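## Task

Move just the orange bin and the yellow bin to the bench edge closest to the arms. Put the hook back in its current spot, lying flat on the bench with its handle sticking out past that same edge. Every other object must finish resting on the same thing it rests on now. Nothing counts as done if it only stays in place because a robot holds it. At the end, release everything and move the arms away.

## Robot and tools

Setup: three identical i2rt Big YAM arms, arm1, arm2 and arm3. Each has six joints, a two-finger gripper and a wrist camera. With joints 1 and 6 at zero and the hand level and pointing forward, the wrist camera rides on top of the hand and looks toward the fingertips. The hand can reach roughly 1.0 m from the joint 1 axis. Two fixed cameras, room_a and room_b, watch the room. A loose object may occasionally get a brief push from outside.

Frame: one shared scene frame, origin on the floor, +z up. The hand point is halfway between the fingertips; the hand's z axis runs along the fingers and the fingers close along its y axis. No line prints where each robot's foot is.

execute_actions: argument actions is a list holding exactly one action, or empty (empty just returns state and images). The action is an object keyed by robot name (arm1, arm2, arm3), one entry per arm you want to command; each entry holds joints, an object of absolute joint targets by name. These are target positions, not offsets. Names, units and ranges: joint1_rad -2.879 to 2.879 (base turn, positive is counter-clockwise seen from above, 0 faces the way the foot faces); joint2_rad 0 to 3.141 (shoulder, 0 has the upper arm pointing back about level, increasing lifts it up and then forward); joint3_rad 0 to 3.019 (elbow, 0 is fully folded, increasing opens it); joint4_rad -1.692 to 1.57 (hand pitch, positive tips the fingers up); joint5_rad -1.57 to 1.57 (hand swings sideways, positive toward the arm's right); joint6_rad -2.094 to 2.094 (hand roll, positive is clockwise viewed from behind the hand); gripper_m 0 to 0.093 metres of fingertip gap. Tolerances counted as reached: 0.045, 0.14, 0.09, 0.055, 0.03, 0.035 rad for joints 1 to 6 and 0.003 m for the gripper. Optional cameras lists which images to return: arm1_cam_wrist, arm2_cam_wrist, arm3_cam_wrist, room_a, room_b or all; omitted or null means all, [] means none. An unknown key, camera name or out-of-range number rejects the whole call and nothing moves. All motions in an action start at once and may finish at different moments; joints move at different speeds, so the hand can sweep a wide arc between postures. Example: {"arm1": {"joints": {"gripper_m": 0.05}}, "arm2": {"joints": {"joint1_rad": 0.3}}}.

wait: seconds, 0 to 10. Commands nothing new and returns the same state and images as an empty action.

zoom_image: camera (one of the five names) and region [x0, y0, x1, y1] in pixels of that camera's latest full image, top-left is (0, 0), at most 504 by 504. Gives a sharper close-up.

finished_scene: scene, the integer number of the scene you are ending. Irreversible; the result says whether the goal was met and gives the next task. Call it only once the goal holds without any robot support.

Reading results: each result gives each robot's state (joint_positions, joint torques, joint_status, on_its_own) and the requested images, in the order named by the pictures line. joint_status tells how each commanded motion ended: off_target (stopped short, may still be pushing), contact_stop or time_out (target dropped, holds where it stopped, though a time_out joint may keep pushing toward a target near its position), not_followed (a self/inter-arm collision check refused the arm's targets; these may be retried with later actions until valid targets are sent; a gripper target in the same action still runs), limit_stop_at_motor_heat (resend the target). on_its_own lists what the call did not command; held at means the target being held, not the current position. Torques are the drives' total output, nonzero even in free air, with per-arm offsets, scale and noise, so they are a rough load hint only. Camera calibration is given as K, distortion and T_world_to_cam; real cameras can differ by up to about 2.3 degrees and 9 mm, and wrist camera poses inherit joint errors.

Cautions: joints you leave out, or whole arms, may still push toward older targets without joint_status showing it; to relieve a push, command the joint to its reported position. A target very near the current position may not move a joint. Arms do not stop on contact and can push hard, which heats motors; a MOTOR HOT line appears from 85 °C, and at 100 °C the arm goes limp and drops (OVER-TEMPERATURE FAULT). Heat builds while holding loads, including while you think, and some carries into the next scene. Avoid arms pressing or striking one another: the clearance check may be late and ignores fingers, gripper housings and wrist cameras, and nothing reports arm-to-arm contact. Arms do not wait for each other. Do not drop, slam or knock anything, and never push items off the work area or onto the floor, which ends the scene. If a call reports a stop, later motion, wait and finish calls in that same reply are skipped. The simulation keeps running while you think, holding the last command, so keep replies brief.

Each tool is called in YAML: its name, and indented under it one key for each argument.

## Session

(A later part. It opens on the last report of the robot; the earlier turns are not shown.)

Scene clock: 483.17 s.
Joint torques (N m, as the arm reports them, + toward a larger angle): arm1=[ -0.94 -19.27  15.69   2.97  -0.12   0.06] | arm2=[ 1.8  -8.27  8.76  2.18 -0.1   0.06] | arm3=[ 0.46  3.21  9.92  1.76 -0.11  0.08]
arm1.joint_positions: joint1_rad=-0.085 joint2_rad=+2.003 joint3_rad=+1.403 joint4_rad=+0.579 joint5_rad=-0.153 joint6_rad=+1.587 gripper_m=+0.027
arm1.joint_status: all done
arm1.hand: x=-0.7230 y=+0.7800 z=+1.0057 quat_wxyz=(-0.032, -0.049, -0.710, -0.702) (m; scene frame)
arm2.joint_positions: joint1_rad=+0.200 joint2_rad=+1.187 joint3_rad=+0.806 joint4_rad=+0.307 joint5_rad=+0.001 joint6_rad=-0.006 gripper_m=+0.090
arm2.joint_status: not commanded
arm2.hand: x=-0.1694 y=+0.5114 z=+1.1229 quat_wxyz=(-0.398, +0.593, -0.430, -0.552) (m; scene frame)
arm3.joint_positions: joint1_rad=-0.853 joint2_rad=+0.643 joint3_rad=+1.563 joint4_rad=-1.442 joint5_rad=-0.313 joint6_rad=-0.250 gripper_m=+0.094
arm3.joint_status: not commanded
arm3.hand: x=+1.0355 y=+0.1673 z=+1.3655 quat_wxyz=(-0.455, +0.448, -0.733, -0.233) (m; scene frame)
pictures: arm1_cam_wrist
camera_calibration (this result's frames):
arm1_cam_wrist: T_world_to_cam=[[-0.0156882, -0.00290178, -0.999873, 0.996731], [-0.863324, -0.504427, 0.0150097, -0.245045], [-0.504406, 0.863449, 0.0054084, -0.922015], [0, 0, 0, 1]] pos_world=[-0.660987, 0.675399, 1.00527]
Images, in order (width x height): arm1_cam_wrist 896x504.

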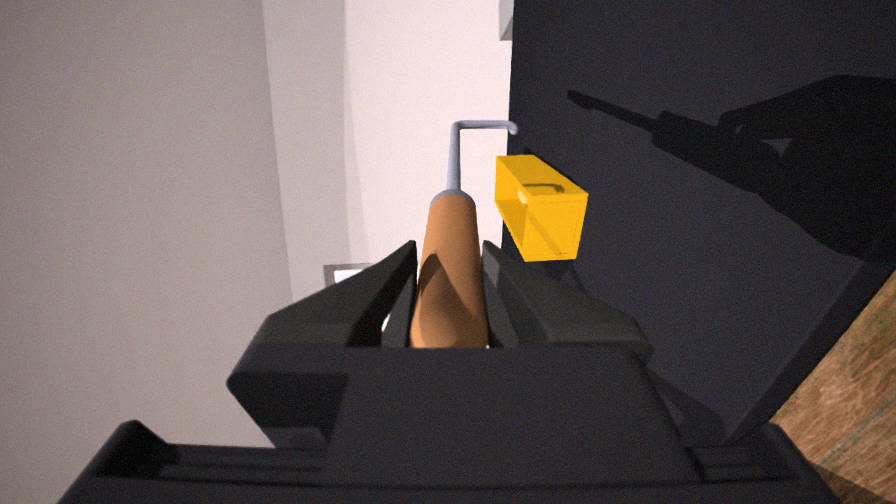

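execute_actions:
  actions:
    - {"arm1":{"joints":{"joint1_rad":-0.01,"joint2_rad":1.93,"joint3_rad":1.55,"joint4_rad":0.58,"joint5_rad":-0.12}}}
  cameras: []

execute_actions:
  actions:
    - {"arm1":{"joints":{"joint1_rad":0.06,"joint5_rad":-0.08}}}
  cameras: []

execute_actions:
  actions:
    - {"arm1":{"joints":{"joint1_rad":0.13,"joint5_rad":-0.04}}}
  cameras: ["arm1_cam_wrist"]

Scene clock: 489.30 s.
Joint torques (N m, as the arm reports them, + toward a larger angle): arm1=[ -1.66 -19.7   16.3    3.21  -0.01   0.06] | arm2=[ 1.54 -8.3   8.82  2.18 -0.1   0.06] | arm3=[ 0.45  3.29  9.94  1.76 -0.1   0.07]
arm1.joint_positions: joint1_rad=-0.005 joint2_rad=+1.984 joint3_rad=+1.471 joint4_rad=+0.552 joint5_rad=-0.121 joint6_rad=+1.587 gripper_m=+0.027
arm1.joint_status: all done
arm1.hand: x=-0.7783 y=+0.8030 z=+1.0528 quat_wxyz=(-0.018, -0.028, -0.690, -0.723) (m; scene frame)
arm2.joint_positions: joint1_rad=+0.200 joint2_rad=+1.187 joint3_rad=+0.806 joint4_rad=+0.307 joint5_rad=+0.001 joint6_rad=-0.006 gripper_m=+0.090
arm2.joint_status: not commanded
arm2.hand: x=-0.1694 y=+0.5114 z=+1.1229 quat_wxyz=(-0.398, +0.593, -0.430, -0.552) (m; scene frame)
arm3.joint_positions: joint1_rad=-0.853 joint2_rad=+0.643 joint3_rad=+1.563 joint4_rad=-1.442 joint5_rad=-0.313 joint6_rad=-0.250 gripper_m=+0.094
arm3.joint_status: not commanded
arm3.hand: x=+1.0355 y=+0.1673 z=+1.3655 quat_wxyz=(-0.455, +0.448, -0.733, -0.233) (m; scene frame)
pictures: none
No camera images: the call's "cameras" was empty. Leave "cameras" out to get every camera's image.

Scene clock: 490.40 s.
Joint torques (N m, as the arm reports them, + toward a larger angle): arm1=[ -1.88 -19.65  16.23   3.24   0.02   0.08] | arm2=[ 1.79 -8.26  8.78  2.17 -0.1   0.06] | arm3=[ 0.56  3.26  9.92  1.78 -0.11  0.08]
arm1.joint_positions: joint1_rad=+0.067 joint2_rad=+1.984 joint3_rad=+1.471 joint4_rad=+0.552 joint5_rad=-0.082 joint6_rad=+1.587 gripper_m=+0.027
arm1.joint_status: all done
arm1.hand: x=-0.8294 y=+0.8102 z=+1.0531 quat_wxyz=(-0.006, -0.017, -0.690, -0.723) (m; scene frame)
arm2.joint_positions: joint1_rad=+0.200 joint2_rad=+1.187 joint3_rad=+0.806 joint4_rad=+0.307 joint5_rad=+0.001 joint6_rad=-0.006 gripper_m=+0.090
arm2.joint_status: not commanded
arm2.hand: x=-0.1694 y=+0.5114 z=+1.1229 quat_wxyz=(-0.398, +0.593, -0.430, -0.552) (m; scene frame)
arm3.joint_positions: joint1_rad=-0.853 joint2_rad=+0.643 joint3_rad=+1.563 joint4_rad=-1.442 joint5_rad=-0.313 joint6_rad=-0.250 gripper_m=+0.094
arm3.joint_status: not commanded
arm3.hand: x=+1.0355 y=+0.1673 z=+1.3655 quat_wxyz=(-0.455, +0.448, -0.733, -0.233) (m; scene frame)
pictures: none
No camera images: the call's "cameras" was empty. Leave "cameras" out to get every camera's image.

Scene clock: 491.50 s.
Joint torques (N m, as the arm reports them, + toward a larger angle): arm1=[ -1.81 -19.6   16.27   3.32   0.     0.06] | arm2=[ 1.46 -8.34  8.74  2.17 -0.09  0.05] | arm3=[ 0.48  3.35  9.92  1.77 -0.1   0.08]
arm1.joint_positions: joint1_rad=+0.137 joint2_rad=+1.984 joint3_rad=+1.471 joint4_rad=+0.552 joint5_rad=-0.041 joint6_rad=+1.587 gripper_m=+0.027
arm1.joint_status: all done
arm1.hand: x=-0.8792 y=+0.8139 z=+1.0533 quat_wxyz=(+0.005, -0.007, -0.691, -0.723) (m; scene frame)
arm2.joint_positions: joint1_rad=+0.200 joint2_rad=+1.187 joint3_rad=+0.806 joint4_rad=+0.307 joint5_rad=+0.001 joint6_rad=-0.006 gripper_m=+0.090
arm2.joint_status: not commanded
arm2.hand: x=-0.1694 y=+0.5114 z=+1.1229 quat_wxyz=(-0.398, +0.593, -0.430, -0.552) (m; scene frame)
arm3.joint_positions: joint1_rad=-0.853 joint2_rad=+0.643 joint3_rad=+1.563 joint4_rad=-1.442 joint5_rad=-0.313 joint6_rad=-0.250 gripper_m=+0.094
arm3.joint_status: not commanded
arm3.hand: x=+1.0355 y=+0.1673 z=+1.3655 quat_wxyz=(-0.455, +0.448, -0.733, -0.233) (m; scene frame)
pictures: arm1_cam_wrist
camera_calibration (this result's frames):
arm1_cam_wrist: T_world_to_cam=[[-0.00936103, 0.0553733, -0.998422, 0.99859], [-0.802742, -0.595781, -0.0255161, -0.193198], [-0.596254, 0.801236, 0.0500276, -1.10744], [0, 0, 0, 1]] pos_world=[-0.806056, 0.716923, 1.04749]
Images, in order (width x height): arm1_cam_wrist 896x504.

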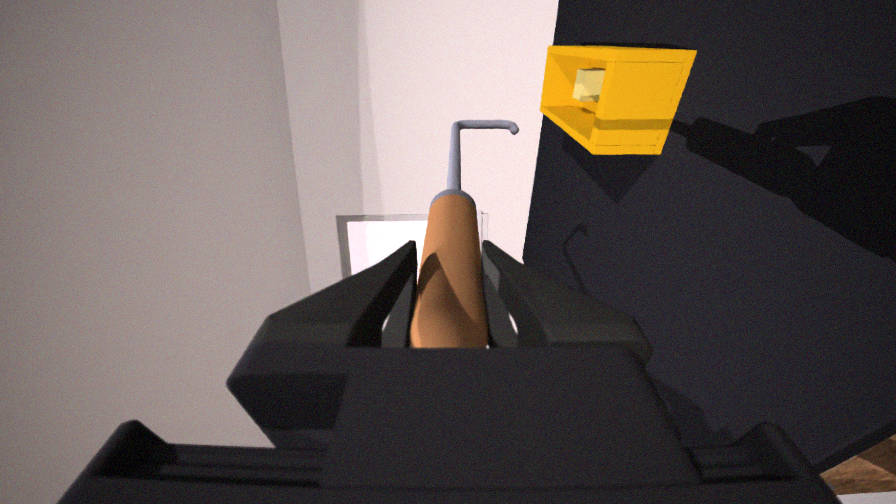

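execute_actions:
  actions:
    - {"arm1":{"joints":{"joint1_rad":0.115,"joint2_rad":2.06,"joint3_rad":1.78,"joint4_rad":0.45}}}
  cameras: ["arm1_cam_wrist"]

execute_actions:
  actions:
    - {"arm1":{"joints":{"joint2_rad":2.17,"joint3_rad":1.8,"joint4_rad":0.49}}}
  cameras: ["arm1_cam_wrist"]

Scene clock: 497.87 s.
Joint torques (N m, as the arm reports them, + toward a larger angle): arm1=[ -1.78 -20.99  17.46   3.13  -0.02   0.05] | arm2=[ 1.76 -8.23  8.79  2.19 -0.08  0.06] | arm3=[ 0.46  3.28  9.91  1.78 -0.11  0.07]
arm1.joint_positions: joint1_rad=+0.119 joint2_rad=+2.108 joint3_rad=+1.691 joint4_rad=+0.425 joint5_rad=-0.041 joint6_rad=+1.587 gripper_m=+0.027
arm1.joint_status: all done
arm1.hand: x=-0.8614 y=+0.8678 z=+1.0501 quat_wxyz=(-0.001, -0.014, -0.701, -0.713) (m; scene frame)
arm2.joint_positions: joint1_rad=+0.200 joint2_rad=+1.187 joint3_rad=+0.806 joint4_rad=+0.307 joint5_rad=+0.001 joint6_rad=-0.006 gripper_m=+0.090
arm2.joint_status: not commanded
arm2.hand: x=-0.1694 y=+0.5114 z=+1.1229 quat_wxyz=(-0.398, +0.593, -0.430, -0.552) (m; scene frame)
arm3.joint_positions: joint1_rad=-0.853 joint2_rad=+0.643 joint3_rad=+1.563 joint4_rad=-1.442 joint5_rad=-0.313 joint6_rad=-0.250 gripper_m=+0.094
arm3.joint_status: not commanded
arm3.hand: x=+1.0355 y=+0.1673 z=+1.3655 quat_wxyz=(-0.455, +0.448, -0.733, -0.233) (m; scene frame)
pictures: arm1_cam_wrist
camera_calibration (this result's frames):
arm1_cam_wrist: T_world_to_cam=[[-0.0104016, 0.0254248, -0.999623, 1.01897], [-0.813481, -0.581557, -0.00632682, -0.18859], [-0.581499, 0.813108, 0.0267317, -1.11302], [0, 0, 0, 1]] pos_world=[-0.790033, 0.76942, 1.04714]
Images, in order (width x height): arm1_cam_wrist 896x504.

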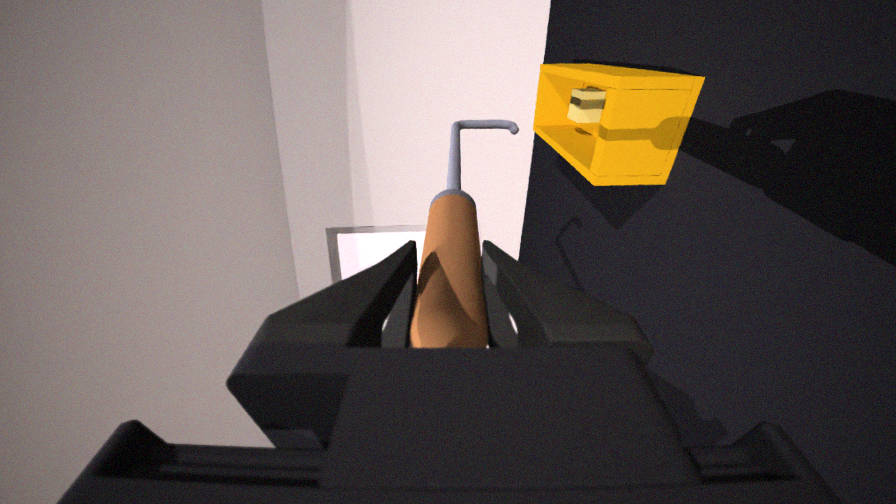

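Scene clock: 499.73 s.
Joint torques (N m, as the arm reports them, + toward a larger angle): arm1=[ -1.52 -22.79  15.39   4.52  -0.02   0.06] | arm2=[ 1.68 -8.29  8.79  2.13 -0.1   0.05] | arm3=[ 0.5   3.28  9.91  1.77 -0.11  0.07]
arm1.joint_positions: joint1_rad=+0.119 joint2_rad=+2.230 joint3_rad=+1.730 joint4_rad=+0.434 joint5_rad=-0.041 joint6_rad=+1.587 gripper_m=+0.027
arm1.joint_status: joint4_rad time_out (moved +0.008 of +0.065); the others done
arm1.on_its_own: joint4_rad reads +0.434 and still pushes toward +0.490 since a time_out
arm1.hand: x=-0.8605 y=+0.8873 z=+0.9709 quat_wxyz=(+0.000, -0.016, -0.727, -0.686) (m; scene frame)
arm2.joint_positions: joint1_rad=+0.200 joint2_rad=+1.187 joint3_rad=+0.806 joint4_rad=+0.307 joint5_rad=+0.001 joint6_rad=-0.006 gripper_m=+0.090
arm2.joint_status: not commanded
arm2.hand: x=-0.1694 y=+0.5114 z=+1.1229 quat_wxyz=(-0.398, +0.593, -0.430, -0.552) (m; scene frame)
arm3.joint_positions: joint1_rad=-0.853 joint2_rad=+0.643 joint3_rad=+1.563 joint4_rad=-1.442 joint5_rad=-0.313 joint6_rad=-0.250 gripper_m=+0.094
arm3.joint_status: not commanded
arm3.hand: x=+1.0355 y=+0.1673 z=+1.3655 quat_wxyz=(-0.455, +0.448, -0.733, -0.233) (m; scene frame)
pictures: arm1_cam_wrist
camera_calibration (this result's frames):
arm1_cam_wrist: T_world_to_cam=[[-0.0150338, -0.0487932, -0.998696, 1.00023], [-0.813234, -0.580519, 0.0406043, -0.223314], [-0.581743, 0.812783, -0.0309529, -1.0701], [0, 0, 0, 1]] pos_world=[-0.789095, 0.78893, 0.97487]
Images, in order (width x height): arm1_cam_wrist 896x504.

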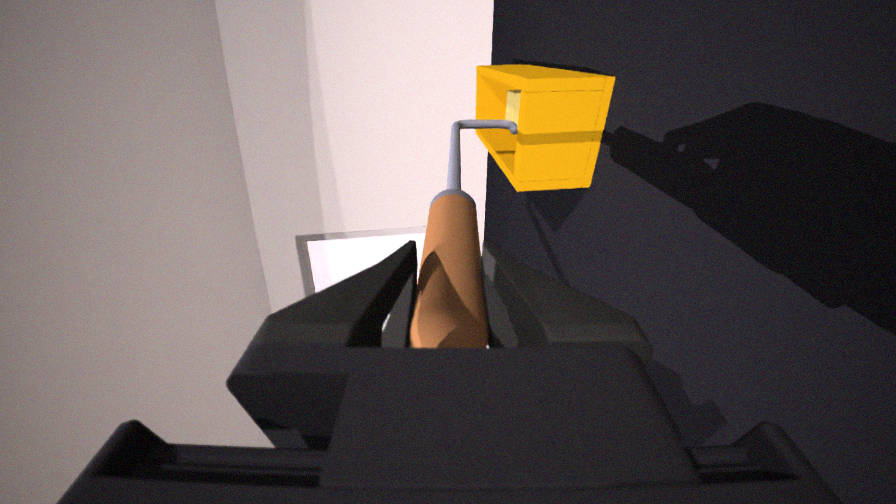

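execute_actions:
  actions:
    - {"arm1":{"joints":{"joint2_rad":2.2,"joint3_rad":1.74,"joint4_rad":0.57}}}
  cameras: []

execute_actions:
  actions:
    - {"arm1":{"joints":{"joint2_rad":2.16,"joint3_rad":1.62,"joint4_rad":0.64}}}
  cameras: ["arm1_cam_wrist"]

Scene clock: 506.80 s.
Joint torques (N m, as the arm reports them, + toward a larger angle): arm1=[ -1.62 -20.56  12.01   5.19  -0.01   0.07] | arm2=[ 1.61 -8.33  8.81  2.24 -0.1   0.05] | arm3=[ 0.53  3.23  9.92  1.76 -0.1   0.07]
arm1.joint_positions: joint1_rad=+0.119 joint2_rad=+2.231 joint3_rad=+1.709 joint4_rad=+0.497 joint5_rad=-0.041 joint6_rad=+1.587 gripper_m=+0.027
arm1.joint_status: joint4_rad time_out (moved +0.064 of +0.136); the others done
arm1.on_its_own: joint4_rad reads +0.497 and still pushes toward +0.570 since a time_out
arm1.hand: x=-0.8607 y=+0.8837 z=+0.9729 quat_wxyz=(+0.000, -0.015, -0.713, -0.701) (m; scene frame)
arm2.joint_positions: joint1_rad=+0.200 joint2_rad=+1.187 joint3_rad=+0.806 joint4_rad=+0.307 joint5_rad=+0.001 joint6_rad=-0.006 gripper_m=+0.090
arm2.joint_status: not commanded
arm2.hand: x=-0.1694 y=+0.5114 z=+1.1229 quat_wxyz=(-0.398, +0.593, -0.430, -0.552) (m; scene frame)
arm3.joint_positions: joint1_rad=-0.853 joint2_rad=+0.643 joint3_rad=+1.563 joint4_rad=-1.442 joint5_rad=-0.313 joint6_rad=-0.250 gripper_m=+0.094
arm3.joint_status: not commanded
arm3.hand: x=+1.0355 y=+0.1673 z=+1.3655 quat_wxyz=(-0.455, +0.448, -0.733, -0.233) (m; scene frame)
pictures: none
No camera images: the call's "cameras" was empty. Leave "cameras" out to get every camera's image.

not run: a stop came earlier in this reply.

execute_actions:
  actions:
    - {"arm1":{"joints":{"joint2_rad":2.21,"joint3_rad":1.62}}}
  cameras: ["arm1_cam_wrist"]

Scene clock: 511.07 s.
Joint torques (N m, as the arm reports them, + toward a larger angle): arm1=[ -1.44 -19.96  10.75   3.46  -0.05   0.01] | arm2=[ 1.66 -8.43  8.84  2.15 -0.09  0.07] | arm3=[ 0.43  3.23  9.92  1.77 -0.11  0.07]
arm1.joint_positions: joint1_rad=+0.119 joint2_rad=+2.240 joint3_rad=+1.596 joint4_rad=+0.538 joint5_rad=-0.040 joint6_rad=+1.591 gripper_m=+0.027
arm1.joint_status: all done
arm1.hand: x=-0.8624 y=+0.8596 z=+0.9113 quat_wxyz=(+0.002, -0.018, -0.741, -0.671) (m; scene frame)
arm2.joint_positions: joint1_rad=+0.200 joint2_rad=+1.187 joint3_rad=+0.806 joint4_rad=+0.307 joint5_rad=+0.001 joint6_rad=-0.006 gripper_m=+0.090
arm2.joint_status: not commanded
arm2.hand: x=-0.1694 y=+0.5114 z=+1.1229 quat_wxyz=(-0.398, +0.593, -0.430, -0.552) (m; scene frame)
arm3.joint_positions: joint1_rad=-0.853 joint2_rad=+0.643 joint3_rad=+1.563 joint4_rad=-1.442 joint5_rad=-0.313 joint6_rad=-0.250 gripper_m=+0.094
arm3.joint_status: not commanded
arm3.hand: x=+1.0355 y=+0.1673 z=+1.3655 quat_wxyz=(-0.455, +0.448, -0.733, -0.233) (m; scene frame)
pictures: arm1_cam_wrist
camera_calibration (this result's frames):
arm1_cam_wrist: T_world_to_cam=[[-0.021728, -0.0889489, -0.995799, 0.965454], [-0.813186, -0.577856, 0.0693599, -0.266946], [-0.581598, 0.811277, -0.0597764, -1.02288], [0, 0, 0, 1]] pos_world=[-0.791005, 0.761461, 0.91877]
Images, in order (width x height): arm1_cam_wrist 896x504.

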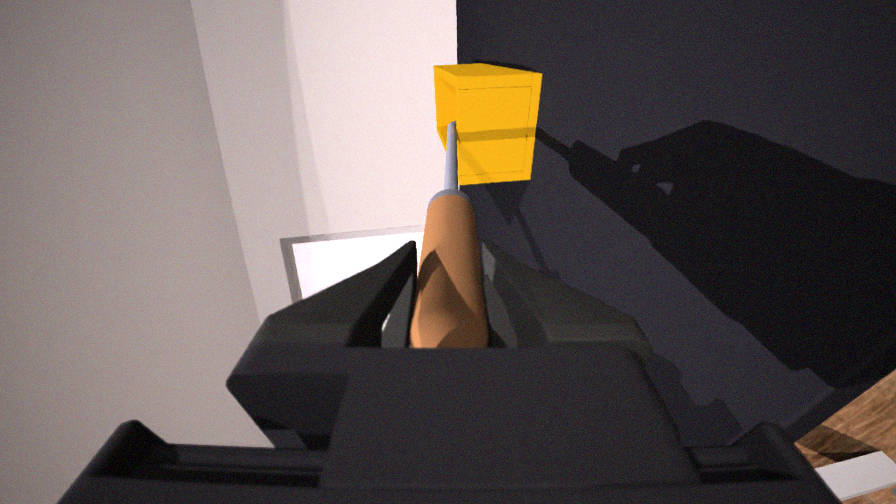

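Rod rests on the rim. Continue pulling.

execute_actions:
  actions:
    - {"arm1":{"joints":{"joint2_rad":2.13,"joint3_rad":1.5,"joint4_rad":0.68}}}
  cameras: []

execute_actions:
  actions:
    - {"arm1":{"joints":{"joint2_rad":2.07,"joint3_rad":1.38,"joint4_rad":0.74}}}
  cameras: []

execute_actions:
  actions:
    - {"arm1":{"joints":{"joint2_rad":2.0,"joint3_rad":1.25,"joint4_rad":0.8}}}
  cameras: ["arm1_cam_wrist"]

Scene clock: 518.90 s.
Joint torques (N m, as the arm reports them, + toward a larger angle): arm1=[ -1.58 -20.93  10.32   4.86  -0.04   0.02] | arm2=[ 1.58 -8.19  8.78  2.21 -0.09  0.05] | arm3=[ 0.4   3.3   9.92  1.76 -0.11  0.07]
arm1.joint_positions: joint1_rad=+0.119 joint2_rad=+2.186 joint3_rad=+1.477 joint4_rad=+0.617 joint5_rad=-0.040 joint6_rad=+1.591 gripper_m=+0.027
arm1.joint_status: joint4_rad time_out (moved +0.079 of +0.142); the others done
arm1.on_its_own: joint4_rad reads +0.617 and still pushes toward +0.680 since a time_out
arm1.hand: x=-0.8642 y=+0.8303 z=+0.9104 quat_wxyz=(+0.002, -0.018, -0.736, -0.677) (m; scene frame)
arm2.joint_positions: joint1_rad=+0.200 joint2_rad=+1.187 joint3_rad=+0.806 joint4_rad=+0.307 joint5_rad=+0.001 joint6_rad=-0.006 gripper_m=+0.090
arm2.joint_status: not commanded
arm2.hand: x=-0.1694 y=+0.5114 z=+1.1229 quat_wxyz=(-0.398, +0.593, -0.430, -0.552) (m; scene frame)
arm3.joint_positions: joint1_rad=-0.853 joint2_rad=+0.643 joint3_rad=+1.563 joint4_rad=-1.442 joint5_rad=-0.313 joint6_rad=-0.250 gripper_m=+0.094
arm3.joint_status: not commanded
arm3.hand: x=+1.0355 y=+0.1673 z=+1.3655 quat_wxyz=(-0.455, +0.448, -0.733, -0.233) (m; scene frame)
pictures: none
No camera images: the call's "cameras" was empty. Leave "cameras" out to get every camera's image.

not run: a stop came earlier in this reply.

not run: a stop came earlier in this reply.

execute_actions:
  actions:
    - {"arm1":{"joints":{"joint2_rad":2.07,"joint3_rad":1.38,"joint4_rad":0.74}}}
  cameras: []

execute_actions:
  actions:
    - {"arm1":{"joints":{"joint2_rad":2.0,"joint3_rad":1.25,"joint4_rad":0.8}}}
  cameras: ["arm1_cam_wrist"]

Scene clock: 524.00 s.
Joint torques (N m, as the arm reports them, + toward a larger angle): arm1=[ -1.78 -20.05   9.95   4.86  -0.03   0.02] | arm2=[ 1.84 -8.3   8.79  2.16 -0.09  0.05] | arm3=[ 0.44  3.31  9.93  1.77 -0.1   0.07]
arm1.joint_positions: joint1_rad=+0.119 joint2_rad=+2.126 joint3_rad=+1.357 joint4_rad=+0.676 joint5_rad=-0.040 joint6_rad=+1.591 gripper_m=+0.027
arm1.joint_status: joint4_rad time_out (moved +0.059 of +0.123); the others done
arm1.on_its_own: joint4_rad reads +0.676 and still pushes toward +0.740 since a time_out
arm1.hand: x=-0.8662 y=+0.7982 z=+0.9094 quat_wxyz=(+0.002, -0.018, -0.736, -0.676) (m; scene frame)
arm2.joint_positions: joint1_rad=+0.200 joint2_rad=+1.187 joint3_rad=+0.806 joint4_rad=+0.307 joint5_rad=+0.001 joint6_rad=-0.006 gripper_m=+0.090
arm2.joint_status: not commanded
arm2.hand: x=-0.1694 y=+0.5114 z=+1.1229 quat_wxyz=(-0.398, +0.593, -0.430, -0.552) (m; scene frame)
arm3.joint_positions: joint1_rad=-0.853 joint2_rad=+0.643 joint3_rad=+1.563 joint4_rad=-1.442 joint5_rad=-0.313 joint6_rad=-0.250 gripper_m=+0.094
arm3.joint_status: not commanded
arm3.hand: x=+1.0355 y=+0.1673 z=+1.3655 quat_wxyz=(-0.455, +0.448, -0.733, -0.233) (m; scene frame)
pictures: none
No camera images: the call's "cameras" was empty. Leave "cameras" out to get every camera's image.

not run: a stop came earlier in this reply.

execute_actions:
  actions:
    - {"arm1":{"joints":{"joint2_rad":1.99,"joint3_rad":1.22,"joint4_rad":0.82}}}
  cameras: ["arm1_cam_wrist"]

Scene clock: 529.70 s.
Joint torques (N m, as the arm reports them, + toward a larger angle): arm1=[ -1.59 -18.04   9.61   4.94  -0.04   0.01] | arm2=[ 1.79 -8.2   8.76  2.15 -0.09  0.06] | arm3=[ 0.53  3.25  9.93  1.77 -0.1   0.07]
arm1.joint_positions: joint1_rad=+0.119 joint2_rad=+2.041 joint3_rad=+1.196 joint4_rad=+0.753 joint5_rad=-0.040 joint6_rad=+1.591 gripper_m=+0.027
arm1.joint_status: joint4_rad time_out (moved +0.077 of +0.144); the others done
arm1.on_its_own: joint4_rad reads +0.753 and still pushes toward +0.820 since a time_out
arm1.hand: x=-0.8691 y=+0.7521 z=+0.9095 quat_wxyz=(+0.002, -0.018, -0.736, -0.676) (m; scene frame)
arm2.joint_positions: joint1_rad=+0.200 joint2_rad=+1.187 joint3_rad=+0.806 joint4_rad=+0.307 joint5_rad=+0.001 joint6_rad=-0.006 gripper_m=+0.090
arm2.joint_status: not commanded
arm2.hand: x=-0.1694 y=+0.5114 z=+1.1229 quat_wxyz=(-0.398, +0.593, -0.430, -0.552) (m; scene frame)
arm3.joint_positions: joint1_rad=-0.853 joint2_rad=+0.643 joint3_rad=+1.563 joint4_rad=-1.442 joint5_rad=-0.313 joint6_rad=-0.250 gripper_m=+0.094
arm3.joint_status: not commanded
arm3.hand: x=+1.0355 y=+0.1673 z=+1.3655 quat_wxyz=(-0.455, +0.448, -0.733, -0.233) (m; scene frame)
pictures: arm1_cam_wrist
camera_calibration (this result's frames):
arm1_cam_wrist: T_world_to_cam=[[-0.0208793, -0.075291, -0.996943, 0.94546], [-0.813273, -0.578704, 0.0607375, -0.326011], [-0.581508, 0.812055, -0.0491492, -0.949847], [0, 0, 0, 1]] pos_world=[-0.797738, 0.653849, 0.915687]
Images, in order (width x height): arm1_cam_wrist 896x504.

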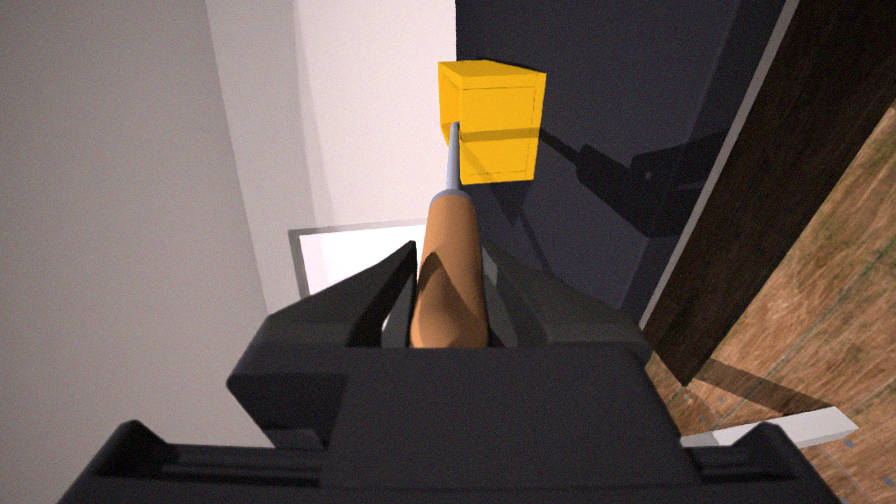

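execute_actions:
  actions:
    - {"arm1":{"joints":{"joint2_rad":1.89,"joint3_rad":1.04,"joint4_rad":0.89}}}
  cameras: []

execute_actions:
  actions:
    - {"arm1":{"joints":{"joint2_rad":1.78,"joint3_rad":0.87,"joint4_rad":0.95}}}
  cameras: ["arm1_cam_wrist"]

Scene clock: 536.70 s.
Joint torques (N m, as the arm reports them, + toward a larger angle): arm1=[ -1.66 -16.12   9.02   4.97  -0.01   0.01] | arm2=[ 1.64 -8.31  8.79  2.13 -0.1   0.05] | arm3=[ 0.56  3.3   9.92  1.76 -0.11  0.07]
arm1.joint_positions: joint1_rad=+0.119 joint2_rad=+1.934 joint3_rad=+1.016 joint4_rad=+0.824 joint5_rad=-0.040 joint6_rad=+1.591 gripper_m=+0.027
arm1.joint_status: joint4_rad time_out (moved +0.071 of +0.137); the others done
arm1.on_its_own: joint4_rad reads +0.824 and still pushes toward +0.890 since a time_out
arm1.hand: x=-0.8726 y=+0.6967 z=+0.9144 quat_wxyz=(+0.002, -0.018, -0.737, -0.676) (m; scene frame)
arm2.joint_positions: joint1_rad=+0.200 joint2_rad=+1.187 joint3_rad=+0.806 joint4_rad=+0.307 joint5_rad=+0.001 joint6_rad=-0.006 gripper_m=+0.090
arm2.joint_status: not commanded
arm2.hand: x=-0.1694 y=+0.5114 z=+1.1229 quat_wxyz=(-0.398, +0.593, -0.430, -0.552) (m; scene frame)
arm3.joint_positions: joint1_rad=-0.853 joint2_rad=+0.643 joint3_rad=+1.563 joint4_rad=-1.442 joint5_rad=-0.313 joint6_rad=-0.250 gripper_m=+0.094
arm3.joint_status: not commanded
arm3.hand: x=+1.0355 y=+0.1673 z=+1.3655 quat_wxyz=(-0.455, +0.448, -0.733, -0.233) (m; scene frame)
pictures: none
No camera images: the call's "cameras" was empty. Leave "cameras" out to get every camera's image.

not run: a stop came earlier in this reply.

execute_actions:
  actions:
    - {"arm1":{"joints":{"joint2_rad":1.78,"joint3_rad":0.87,"joint4_rad":0.95}}}
  cameras: ["arm1_cam_wrist"]

Scene clock: 543.80 s.
Joint torques (N m, as the arm reports them, + toward a larger angle): arm1=[ -1.51 -13.91   8.69   5.13  -0.03   0.01] | arm2=[ 1.8  -8.35  8.77  2.16 -0.08  0.06] | arm3=[ 0.55  3.25  9.93  1.74 -0.11  0.07]
arm1.joint_positions: joint1_rad=+0.119 joint2_rad=+1.821 joint3_rad=+0.845 joint4_rad=+0.881 joint5_rad=-0.040 joint6_rad=+1.591 gripper_m=+0.027
arm1.joint_status: joint4_rad time_out (moved +0.057 of +0.126); the others done
arm1.on_its_own: joint4_rad reads +0.881 and still pushes toward +0.950 since a time_out
arm1.hand: x=-0.8761 y=+0.6402 z=+0.9208 quat_wxyz=(+0.002, -0.018, -0.737, -0.675) (m; scene frame)
arm2.joint_positions: joint1_rad=+0.200 joint2_rad=+1.187 joint3_rad=+0.806 joint4_rad=+0.307 joint5_rad=+0.001 joint6_rad=-0.006 gripper_m=+0.090
arm2.joint_status: not commanded
arm2.hand: x=-0.1694 y=+0.5114 z=+1.1229 quat_wxyz=(-0.398, +0.593, -0.430, -0.552) (m; scene frame)
arm3.joint_positions: joint1_rad=-0.853 joint2_rad=+0.643 joint3_rad=+1.563 joint4_rad=-1.442 joint5_rad=-0.313 joint6_rad=-0.250 gripper_m=+0.094
arm3.joint_status: not commanded
arm3.hand: x=+1.0355 y=+0.1673 z=+1.3655 quat_wxyz=(-0.455, +0.448, -0.733, -0.233) (m; scene frame)
pictures: arm1_cam_wrist
camera_calibration (this result's frames):
arm1_cam_wrist: T_world_to_cam=[[-0.0210445, -0.0779479, -0.996735, 0.949503], [-0.813257, -0.578548, 0.062415, -0.398704], [-0.581524, 0.811915, -0.0512164, -0.860517], [0, 0, 0, 1]] pos_world=[-0.804679, 0.542009, 0.927216]
Images, in order (width x height): arm1_cam_wrist 896x504.

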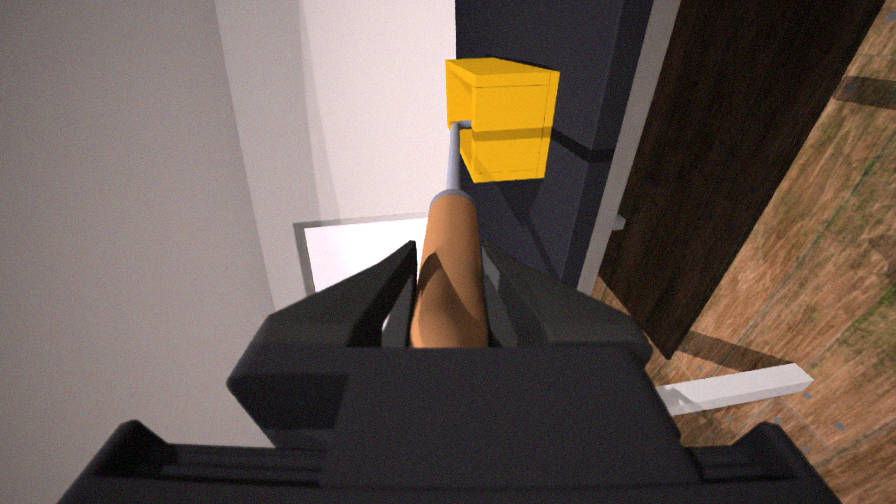

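execute_actions:
  actions:
    - {"arm1":{"joints":{"joint2_rad":1.68,"joint3_rad":0.7,"joint4_rad":1.0}}}
  cameras: ["arm1_cam_wrist"]

Scene clock: 548.47 s.
Joint torques (N m, as the arm reports them, + toward a larger angle): arm1=[ -1.57 -11.7    8.25   4.95  -0.04   0.01] | arm2=[ 1.6  -8.34  8.75  2.16 -0.1   0.06] | arm3=[ 0.47  3.26  9.92  1.74 -0.11  0.07]
arm1.joint_positions: joint1_rad=+0.119 joint2_rad=+1.714 joint3_rad=+0.675 joint4_rad=+0.934 joint5_rad=-0.040 joint6_rad=+1.591 gripper_m=+0.027
arm1.joint_status: joint4_rad time_out (moved +0.054 of +0.119); the others done
arm1.on_its_own: joint4_rad reads +0.934 and still pushes toward +1.000 since a time_out
arm1.hand: x=-0.8797 y=+0.5816 z=+0.9202 quat_wxyz=(+0.002, -0.018, -0.740, -0.672) (m; scene frame)
arm2.joint_positions: joint1_rad=+0.200 joint2_rad=+1.187 joint3_rad=+0.806 joint4_rad=+0.307 joint5_rad=+0.001 joint6_rad=-0.006 gripper_m=+0.090
arm2.joint_status: not commanded
arm2.hand: x=-0.1694 y=+0.5114 z=+1.1229 quat_wxyz=(-0.398, +0.593, -0.430, -0.552) (m; scene frame)
arm3.joint_positions: joint1_rad=-0.853 joint2_rad=+0.643 joint3_rad=+1.563 joint4_rad=-1.442 joint5_rad=-0.313 joint6_rad=-0.250 gripper_m=+0.094
arm3.joint_status: not commanded
arm3.hand: x=+1.0355 y=+0.1673 z=+1.3655 quat_wxyz=(-0.455, +0.448, -0.733, -0.233) (m; scene frame)
pictures: arm1_cam_wrist
camera_calibration (this result's frames):
arm1_cam_wrist: T_world_to_cam=[[-0.0216338, -0.0874322, -0.995936, 0.948533], [-0.813196, -0.577956, 0.0684025, -0.441398], [-0.581587, 0.811371, -0.0585962, -0.807989], [0, 0, 0, 1]] pos_world=[-0.808339, 0.483403, 0.927525]
Images, in order (width x height): arm1_cam_wrist 896x504.

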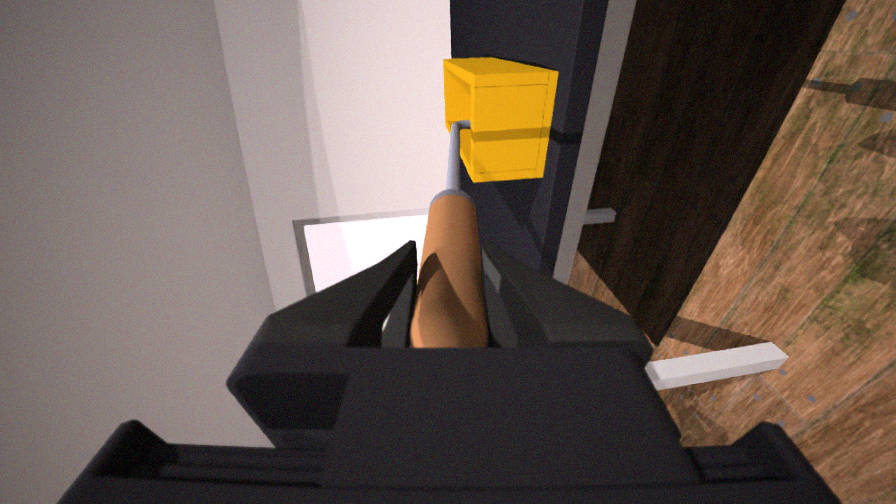

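execute_actions:
  actions:
    - {"arm1":{"joints":{"joint2_rad":1.64,"joint3_rad":0.64}}}
  cameras: []

execute_actions:
  actions:
    - {"arm1":{"joints":{"joint3_rad":0.8,"joint4_rad":0.92}}}
  cameras: []

execute_actions:
  actions:
    - {"arm1":{"joints":{"joint3_rad":0.98,"joint4_rad":0.8}}}
  cameras: ["arm1_cam_wrist"]

Scene clock: 553.13 s.
Joint torques (N m, as the arm reports them, + toward a larger angle): arm1=[ -1.66 -11.54   8.     4.86  -0.03   0.01] | arm2=[ 1.59 -8.34  8.77  2.18 -0.09  0.06] | arm3=[ 0.43  3.3   9.91  1.76 -0.1   0.07]
arm1.joint_positions: joint1_rad=+0.119 joint2_rad=+1.680 joint3_rad=+0.616 joint4_rad=+0.938 joint5_rad=-0.040 joint6_rad=+1.591 gripper_m=+0.027
arm1.joint_status: all done
arm1.on_its_own: joint4_rad reads +0.938 and still pushes toward +1.000 since a time_out
arm1.hand: x=-0.8811 y=+0.5602 z=+0.9141 quat_wxyz=(+0.002, -0.019, -0.747, -0.664) (m; scene frame)
arm2.joint_positions: joint1_rad=+0.200 joint2_rad=+1.187 joint3_rad=+0.806 joint4_rad=+0.307 joint5_rad=+0.001 joint6_rad=-0.006 gripper_m=+0.090
arm2.joint_status: not commanded
arm2.hand: x=-0.1694 y=+0.5114 z=+1.1229 quat_wxyz=(-0.398, +0.593, -0.430, -0.552) (m; scene frame)
arm3.joint_positions: joint1_rad=-0.853 joint2_rad=+0.643 joint3_rad=+1.563 joint4_rad=-1.442 joint5_rad=-0.313 joint6_rad=-0.250 gripper_m=+0.094
arm3.joint_status: not commanded
arm3.hand: x=+1.0355 y=+0.1673 z=+1.3655 quat_wxyz=(-0.455, +0.448, -0.733, -0.233) (m; scene frame)
pictures: none
No camera images: the call's "cameras" was empty. Leave "cameras" out to get every camera's image.

Scene clock: 554.17 s.
Joint torques (N m, as the arm reports them, + toward a larger angle): arm1=[ -1.59 -12.1   11.03   3.34  -0.02   0.02] | arm2=[ 1.8  -8.41  8.77  2.21 -0.09  0.05] | arm3=[ 0.59  3.27  9.91  1.79 -0.1   0.07]
arm1.joint_positions: joint1_rad=+0.119 joint2_rad=+1.677 joint3_rad=+0.753 joint4_rad=+0.891 joint5_rad=-0.040 joint6_rad=+1.591 gripper_m=+0.027
arm1.joint_status: all done
arm1.hand: x=-0.8781 y=+0.6051 z=+0.9669 quat_wxyz=(+0.001, -0.017, -0.716, -0.698) (m; scene frame)
arm2.joint_positions: joint1_rad=+0.200 joint2_rad=+1.187 joint3_rad=+0.806 joint4_rad=+0.307 joint5_rad=+0.001 joint6_rad=-0.006 gripper_m=+0.090
arm2.joint_status: not commanded
arm2.hand: x=-0.1694 y=+0.5114 z=+1.1229 quat_wxyz=(-0.398, +0.593, -0.430, -0.552) (m; scene frame)
arm3.joint_positions: joint1_rad=-0.853 joint2_rad=+0.643 joint3_rad=+1.563 joint4_rad=-1.442 joint5_rad=-0.313 joint6_rad=-0.250 gripper_m=+0.094
arm3.joint_status: not commanded
arm3.hand: x=+1.0355 y=+0.1673 z=+1.3655 quat_wxyz=(-0.455, +0.448, -0.733, -0.233) (m; scene frame)
pictures: none
No camera images: the call's "cameras" was empty. Leave "cameras" out to get every camera's image.

Scene clock: 555.20 s.
Joint torques (N m, as the arm reports them, + toward a larger angle): arm1=[ -1.5  -13.25  12.81   3.19  -0.04   0.01] | arm2=[ 1.61 -8.19  8.81  2.13 -0.1   0.05] | arm3=[ 0.46  3.28  9.93  1.74 -0.11  0.08]
arm1.joint_positions: joint1_rad=+0.119 joint2_rad=+1.676 joint3_rad=+0.926 joint4_rad=+0.773 joint5_rad=-0.040 joint6_rad=+1.591 gripper_m=+0.027
arm1.joint_status: all done
arm1.hand: x=-0.8748 y=+0.6536 z=+1.0255 quat_wxyz=(+0.000, -0.016, -0.696, -0.718) (m; scene frame)
arm2.joint_positions: joint1_rad=+0.200 joint2_rad=+1.187 joint3_rad=+0.806 joint4_rad=+0.307 joint5_rad=+0.001 joint6_rad=-0.006 gripper_m=+0.090
arm2.joint_status: not commanded
arm2.hand: x=-0.1694 y=+0.5114 z=+1.1229 quat_wxyz=(-0.398, +0.593, -0.430, -0.552) (m; scene frame)
arm3.joint_positions: joint1_rad=-0.853 joint2_rad=+0.643 joint3_rad=+1.563 joint4_rad=-1.442 joint5_rad=-0.313 joint6_rad=-0.250 gripper_m=+0.094
arm3.joint_status: not commanded
arm3.hand: x=+1.0355 y=+0.1673 z=+1.3655 quat_wxyz=(-0.455, +0.448, -0.733, -0.233) (m; scene frame)
pictures: arm1_cam_wrist
camera_calibration (this result's frames):
arm1_cam_wrist: T_world_to_cam=[[-0.013664, 0.0403591, -0.999092, 0.986495], [-0.813709, -0.581141, -0.012347, -0.318534], [-0.581111, 0.812802, 0.0407813, -0.959841], [0, 0, 0, 1]] pos_world=[-0.803489, 0.555233, 1.02081]
Images, in order (width x height): arm1_cam_wrist 896x504.

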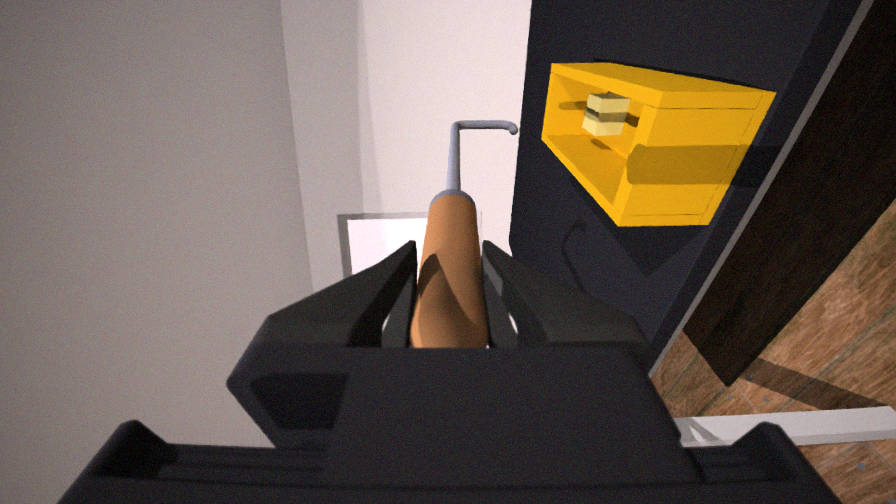

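execute_actions:
  actions:
    - {"arm1":{"joints":{"joint1_rad":0.03,"joint2_rad":1.74,"joint3_rad":1.11,"joint4_rad":0.76,"joint5_rad":-0.16}}}
  cameras: []

execute_actions:
  actions:
    - {"arm1":{"joints":{"joint1_rad":-0.055,"joint2_rad":1.84,"joint3_rad":1.25,"joint4_rad":0.71,"joint5_rad":-0.28}}}
  cameras: []

execute_actions:
  actions:
    - {"arm1":{"joints":{"joint1_rad":-0.14,"joint2_rad":1.94,"joint3_rad":1.38,"joint4_rad":0.67,"joint5_rad":-0.4}}}
  cameras: []

execute_actions:
  actions:
    - {"arm1":{"joints":{"joint1_rad":-0.225,"joint2_rad":2.04,"joint3_rad":1.51,"joint4_rad":0.63,"joint5_rad":-0.53}}}
  cameras: ["arm1_cam_wrist"]

execute_actions:
  actions:
    - {"arm1":{"joints":{"joint1_rad":-0.31,"joint2_rad":2.14,"joint3_rad":1.65,"joint4_rad":0.59,"joint5_rad":-0.65}}}
  cameras: []

execute_actions:
  actions:
    - {"arm1":{"joints":{"joint1_rad":-0.395,"joint2_rad":2.24,"joint3_rad":1.78,"joint4_rad":0.55,"joint5_rad":-0.77}}}
  cameras: []

execute_actions:
  actions:
    - {"arm1":{"joints":{"joint1_rad":-0.48,"joint2_rad":2.34,"joint3_rad":1.91,"joint4_rad":0.51,"joint5_rad":-0.9}}}
  cameras: []

execute_actions:
  actions:
    - {"arm1":{"joints":{"joint1_rad":-0.564,"joint2_rad":2.44,"joint3_rad":2.045,"joint4_rad":0.47,"joint5_rad":-1.02}}}
  cameras: ["arm1_cam_wrist"]

Scene clock: 573.77 s.
Joint torques (N m, as the arm reports them, + toward a larger angle): arm1=[ -1.   -14.78  14.88   3.07  -0.04   0.01] | arm2=[ 1.59 -8.24  8.81  2.17 -0.08  0.06] | arm3=[ 0.43  3.3   9.93  1.75 -0.1   0.07]
arm1.joint_positions: joint1_rad=+0.025 joint2_rad=+1.780 joint3_rad=+1.032 joint4_rad=+0.736 joint5_rad=-0.160 joint6_rad=+1.591 gripper_m=+0.027
arm1.joint_status: all done
arm1.hand: x=-0.8281 y=+0.6867 z=+1.0043 quat_wxyz=(+0.010, -0.008, -0.709, -0.706) (m; scene frame)
arm2.joint_positions: joint1_rad=+0.200 joint2_rad=+1.187 joint3_rad=+0.806 joint4_rad=+0.307 joint5_rad=+0.001 joint6_rad=-0.006 gripper_m=+0.090
arm2.joint_status: not commanded
arm2.hand: x=-0.1694 y=+0.5114 z=+1.1229 quat_wxyz=(-0.398, +0.593, -0.430, -0.552) (m; scene frame)
arm3.joint_positions: joint1_rad=-0.853 joint2_rad=+0.643 joint3_rad=+1.563 joint4_rad=-1.442 joint5_rad=-0.313 joint6_rad=-0.250 gripper_m=+0.094
arm3.joint_status: not commanded
arm3.hand: x=+1.0355 y=+0.1673 z=+1.3655 quat_wxyz=(-0.455, +0.448, -0.733, -0.233) (m; scene frame)
pictures: none
No camera images: the call's "cameras" was empty. Leave "cameras" out to get every camera's image.

Scene clock: 574.80 s.
Joint torques (N m, as the arm reports them, + toward a larger angle): arm1=[ -0.81 -16.15  15.24   2.94  -0.09   0.01] | arm2=[ 1.66 -8.28  8.78  2.2  -0.09  0.05] | arm3=[ 0.47  3.27  9.94  1.77 -0.11  0.08]
arm1.joint_positions: joint1_rad=-0.060 joint2_rad=+1.877 joint3_rad=+1.172 joint4_rad=+0.689 joint5_rad=-0.279 joint6_rad=+1.591 gripper_m=+0.027
arm1.joint_status: all done
arm1.hand: x=-0.7798 y=+0.7212 z=+1.0004 quat_wxyz=(+0.023, +0.003, -0.710, -0.704) (m; scene frame)
arm2.joint_positions: joint1_rad=+0.200 joint2_rad=+1.187 joint3_rad=+0.806 joint4_rad=+0.307 joint5_rad=+0.001 joint6_rad=-0.006 gripper_m=+0.090
arm2.joint_status: not commanded
arm2.hand: x=-0.1694 y=+0.5114 z=+1.1229 quat_wxyz=(-0.398, +0.593, -0.430, -0.552) (m; scene frame)
arm3.joint_positions: joint1_rad=-0.853 joint2_rad=+0.643 joint3_rad=+1.563 joint4_rad=-1.442 joint5_rad=-0.313 joint6_rad=-0.250 gripper_m=+0.094
arm3.joint_status: not commanded
arm3.hand: x=+1.0355 y=+0.1673 z=+1.3655 quat_wxyz=(-0.455, +0.448, -0.733, -0.233) (m; scene frame)
pictures: none
No camera images: the call's "cameras" was empty. Leave "cameras" out to get every camera's image.

Scene clock: 575.90 s.
Joint torques (N m, as the arm reports them, + toward a larger angle): arm1=[ -0.85 -17.55  15.36   2.99  -0.16   0.02] | arm2=[ 1.63 -8.66  8.77  2.18 -0.08  0.06] | arm3=[ 0.45  3.29  9.92  1.76 -0.1   0.07]
arm1.joint_positions: joint1_rad=-0.146 joint2_rad=+1.977 joint3_rad=+1.301 joint4_rad=+0.648 joint5_rad=-0.397 joint6_rad=+1.591 gripper_m=+0.027
arm1.joint_status: all done
arm1.hand: x=-0.7259 y=+0.7454 z=+0.9867 quat_wxyz=(+0.036, +0.013, -0.713, -0.700) (m; scene frame)
arm2.joint_positions: joint1_rad=+0.200 joint2_rad=+1.187 joint3_rad=+0.806 joint4_rad=+0.307 joint5_rad=+0.001 joint6_rad=-0.006 gripper_m=+0.090
arm2.joint_status: not commanded
arm2.hand: x=-0.1694 y=+0.5114 z=+1.1229 quat_wxyz=(-0.398, +0.593, -0.430, -0.552) (m; scene frame)
arm3.joint_positions: joint1_rad=-0.853 joint2_rad=+0.643 joint3_rad=+1.563 joint4_rad=-1.442 joint5_rad=-0.313 joint6_rad=-0.250 gripper_m=+0.094
arm3.joint_status: not commanded
arm3.hand: x=+1.0355 y=+0.1673 z=+1.3655 quat_wxyz=(-0.455, +0.448, -0.733, -0.233) (m; scene frame)
pictures: none
No camera images: the call's "cameras" was empty. Leave "cameras" out to get every camera's image.

Scene clock: 577.03 s.
Joint torques (N m, as the arm reports them, + toward a larger angle): arm1=[ -0.67 -18.64  15.5    2.91  -0.19   0.02] | arm2=[ 1.74 -8.31  8.76  2.19 -0.09  0.06] | arm3=[ 0.41  3.32  9.91  1.77 -0.11  0.08]
arm1.joint_positions: joint1_rad=-0.232 joint2_rad=+2.077 joint3_rad=+1.431 joint4_rad=+0.610 joint5_rad=-0.527 joint6_rad=+1.591 gripper_m=+0.027
arm1.joint_status: all done
arm1.hand: x=-0.6701 y=+0.7607 z=+0.9708 quat_wxyz=(+0.054, +0.026, -0.715, -0.697) (m; scene frame)
arm2.joint_positions: joint1_rad=+0.200 joint2_rad=+1.187 joint3_rad=+0.806 joint4_rad=+0.307 joint5_rad=+0.001 joint6_rad=-0.006 gripper_m=+0.090
arm2.joint_status: not commanded
arm2.hand: x=-0.1694 y=+0.5114 z=+1.1229 quat_wxyz=(-0.398, +0.593, -0.430, -0.552) (m; scene frame)
arm3.joint_positions: joint1_rad=-0.853 joint2_rad=+0.643 joint3_rad=+1.563 joint4_rad=-1.442 joint5_rad=-0.313 joint6_rad=-0.250 gripper_m=+0.094
arm3.joint_status: not commanded
arm3.hand: x=+1.0355 y=+0.1673 z=+1.3655 quat_wxyz=(-0.455, +0.448, -0.733, -0.233) (m; scene frame)
pictures: arm1_cam_wrist
camera_calibration (this result's frames):
arm1_cam_wrist: T_world_to_cam=[[-0.03084, -0.0177068, -0.999367, 0.963265], [-0.727055, -0.685707, 0.0345859, 0.00168438], [-0.685886, 0.727662, 0.00827342, -0.899578], [0, 0, 0, 1]] pos_world=[-0.586076, 0.6728, 0.97004]
Images, in order (width x height): arm1_cam_wrist 896x504.

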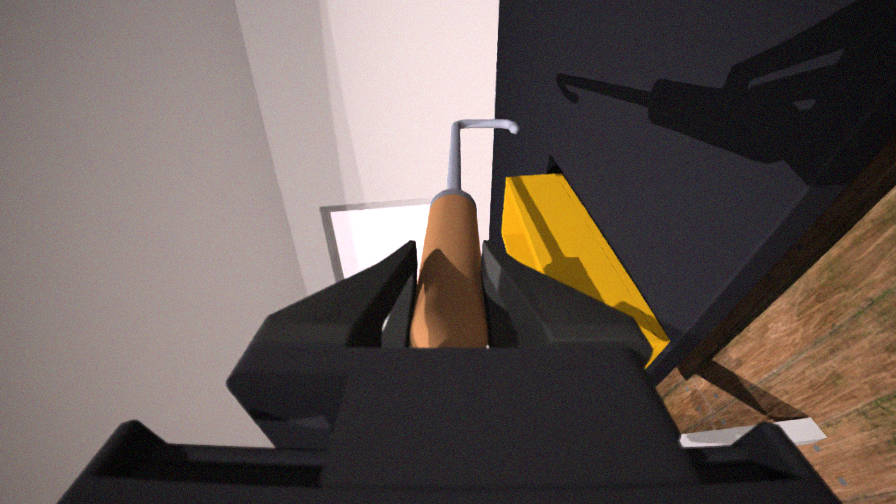

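Scene clock: 578.27 s.
Joint torques (N m, as the arm reports them, + toward a larger angle): arm1=[ -0.99 -20.02  15.91   2.76  -0.19   0.02] | arm2=[ 1.7  -8.26  8.79  2.15 -0.09  0.06] | arm3=[ 0.43  3.25  9.92  1.76 -0.11  0.07]
arm1.joint_positions: joint1_rad=-0.316 joint2_rad=+2.177 joint3_rad=+1.569 joint4_rad=+0.572 joint5_rad=-0.647 joint6_rad=+1.591 gripper_m=+0.027
arm1.joint_status: all done
arm1.hand: x=-0.6097 y=+0.7688 z=+0.9568 quat_wxyz=(+0.068, +0.038, -0.713, -0.696) (m; scene frame)
arm2.joint_positions: joint1_rad=+0.200 joint2_rad=+1.187 joint3_rad=+0.806 joint4_rad=+0.307 joint5_rad=+0.001 joint6_rad=-0.006 gripper_m=+0.090
arm2.joint_status: not commanded
arm2.hand: x=-0.1694 y=+0.5114 z=+1.1229 quat_wxyz=(-0.398, +0.593, -0.430, -0.552) (m; scene frame)
arm3.joint_positions: joint1_rad=-0.853 joint2_rad=+0.643 joint3_rad=+1.563 joint4_rad=-1.442 joint5_rad=-0.313 joint6_rad=-0.250 gripper_m=+0.094
arm3.joint_status: not commanded
arm3.hand: x=+1.0355 y=+0.1673 z=+1.3655 quat_wxyz=(-0.455, +0.448, -0.733, -0.233) (m; scene frame)
pictures: none
No camera images: the call's "cameras" was empty. Leave "cameras" out to get every camera's image.

Scene clock: 579.53 s.
Joint torques (N m, as the arm reports them, + toward a larger angle): arm1=[ -0.85 -21.08  15.91   2.68  -0.19   0.01] | arm2=[ 1.68 -8.25  8.77  2.19 -0.09  0.05] | arm3=[ 0.52  3.23  9.92  1.75 -0.1   0.08]
arm1.joint_positions: joint1_rad=-0.400 joint2_rad=+2.277 joint3_rad=+1.700 joint4_rad=+0.535 joint5_rad=-0.766 joint6_rad=+1.591 gripper_m=+0.027
arm1.joint_status: all done
arm1.hand: x=-0.5491 y=+0.7657 z=+0.9373 quat_wxyz=(+0.083, +0.048, -0.713, -0.694) (m; scene frame)
arm2.joint_positions: joint1_rad=+0.200 joint2_rad=+1.187 joint3_rad=+0.806 joint4_rad=+0.307 joint5_rad=+0.001 joint6_rad=-0.006 gripper_m=+0.090
arm2.joint_status: not commanded
arm2.hand: x=-0.1694 y=+0.5114 z=+1.1229 quat_wxyz=(-0.398, +0.593, -0.430, -0.552) (m; scene frame)
arm3.joint_positions: joint1_rad=-0.853 joint2_rad=+0.643 joint3_rad=+1.563 joint4_rad=-1.442 joint5_rad=-0.313 joint6_rad=-0.250 gripper_m=+0.094
arm3.joint_status: not commanded
arm3.hand: x=+1.0355 y=+0.1673 z=+1.3655 quat_wxyz=(-0.455, +0.448, -0.733, -0.233) (m; scene frame)
pictures: none
No camera images: the call's "cameras" was empty. Leave "cameras" out to get every camera's image.

Scene clock: 580.83 s.
Joint torques (N m, as the arm reports them, + toward a larger angle): arm1=[ -0.92 -21.8   15.87   2.42  -0.22   0.02] | arm2=[ 1.71 -8.32  8.78  2.14 -0.1   0.06] | arm3=[ 0.51  3.33  9.92  1.79 -0.11  0.07]
arm1.joint_positions: joint1_rad=-0.484 joint2_rad=+2.378 joint3_rad=+1.831 joint4_rad=+0.498 joint5_rad=-0.896 joint6_rad=+1.591 gripper_m=+0.027
arm1.joint_status: all done
arm1.hand: x=-0.4897 y=+0.7519 z=+0.9155 quat_wxyz=(+0.101, +0.061, -0.712, -0.692) (m; scene frame)
arm2.joint_positions: joint1_rad=+0.200 joint2_rad=+1.187 joint3_rad=+0.806 joint4_rad=+0.307 joint5_rad=+0.001 joint6_rad=-0.006 gripper_m=+0.090
arm2.joint_status: not commanded
arm2.hand: x=-0.1694 y=+0.5114 z=+1.1229 quat_wxyz=(-0.398, +0.593, -0.430, -0.552) (m; scene frame)
arm3.joint_positions: joint1_rad=-0.853 joint2_rad=+0.643 joint3_rad=+1.563 joint4_rad=-1.442 joint5_rad=-0.313 joint6_rad=-0.250 gripper_m=+0.094
arm3.joint_status: not commanded
arm3.hand: x=+1.0355 y=+0.1673 z=+1.3655 quat_wxyz=(-0.455, +0.448, -0.733, -0.233) (m; scene frame)
pictures: none
No camera images: the call's "cameras" was empty. Leave "cameras" out to get every camera's image.

Scene clock: 582.17 s.
Joint torques (N m, as the arm reports them, + toward a larger angle): arm1=[ -0.86 -22.53  15.96   2.19  -0.23   0.  ] | arm2=[ 1.7  -8.52  8.82  2.19 -0.09  0.06] | arm3=[ 0.5   3.32  9.93  1.76 -0.11  0.07]
arm1.joint_positions: joint1_rad=-0.568 joint2_rad=+2.477 joint3_rad=+1.967 joint4_rad=+0.461 joint5_rad=-1.016 joint6_rad=+1.591 gripper_m=+0.027
arm1.joint_status: all done
arm1.hand: x=-0.4307 y=+0.7295 z=+0.8950 quat_wxyz=(+0.115, +0.073, -0.710, -0.691) (m; scene frame)
arm2.joint_positions: joint1_rad=+0.200 joint2_rad=+1.187 joint3_rad=+0.806 joint4_rad=+0.307 joint5_rad=+0.001 joint6_rad=-0.006 gripper_m=+0.090
arm2.joint_status: not commanded
arm2.hand: x=-0.1694 y=+0.5114 z=+1.1229 quat_wxyz=(-0.398, +0.593, -0.430, -0.552) (m; scene frame)
arm3.joint_positions: joint1_rad=-0.853 joint2_rad=+0.643 joint3_rad=+1.563 joint4_rad=-1.442 joint5_rad=-0.313 joint6_rad=-0.250 gripper_m=+0.094
arm3.joint_status: not commanded
arm3.hand: x=+1.0355 y=+0.1673 z=+1.3655 quat_wxyz=(-0.455, +0.448, -0.733, -0.233) (m; scene frame)
pictures: arm1_cam_wrist
camera_calibration (this result's frames):
arm1_cam_wrist: T_world_to_cam=[[-0.0510991, -0.0228464, -0.998432, 0.888556], [-0.613288, -0.788311, 0.049426, 0.267547], [-0.788205, 0.614852, 0.0262706, -0.689967], [0, 0, 0, 1]] pos_world=[-0.334348, 0.655438, 0.892065]
Images, in order (width x height): arm1_cam_wrist 896x504.

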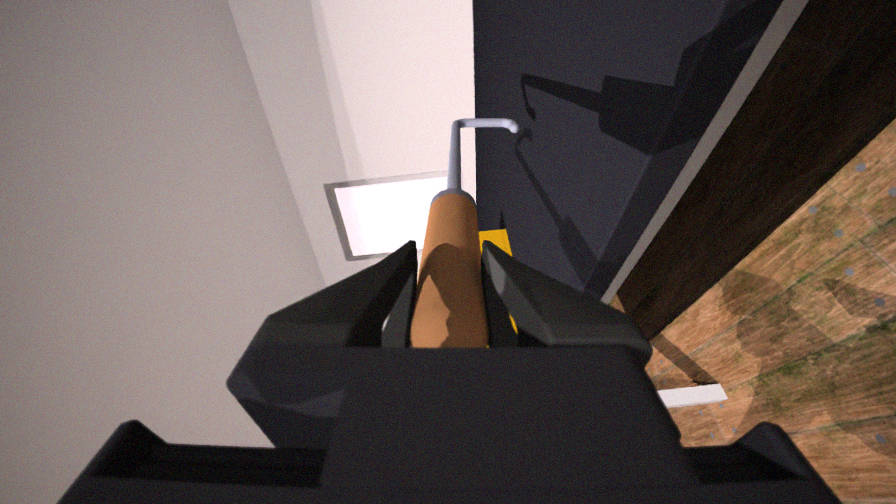

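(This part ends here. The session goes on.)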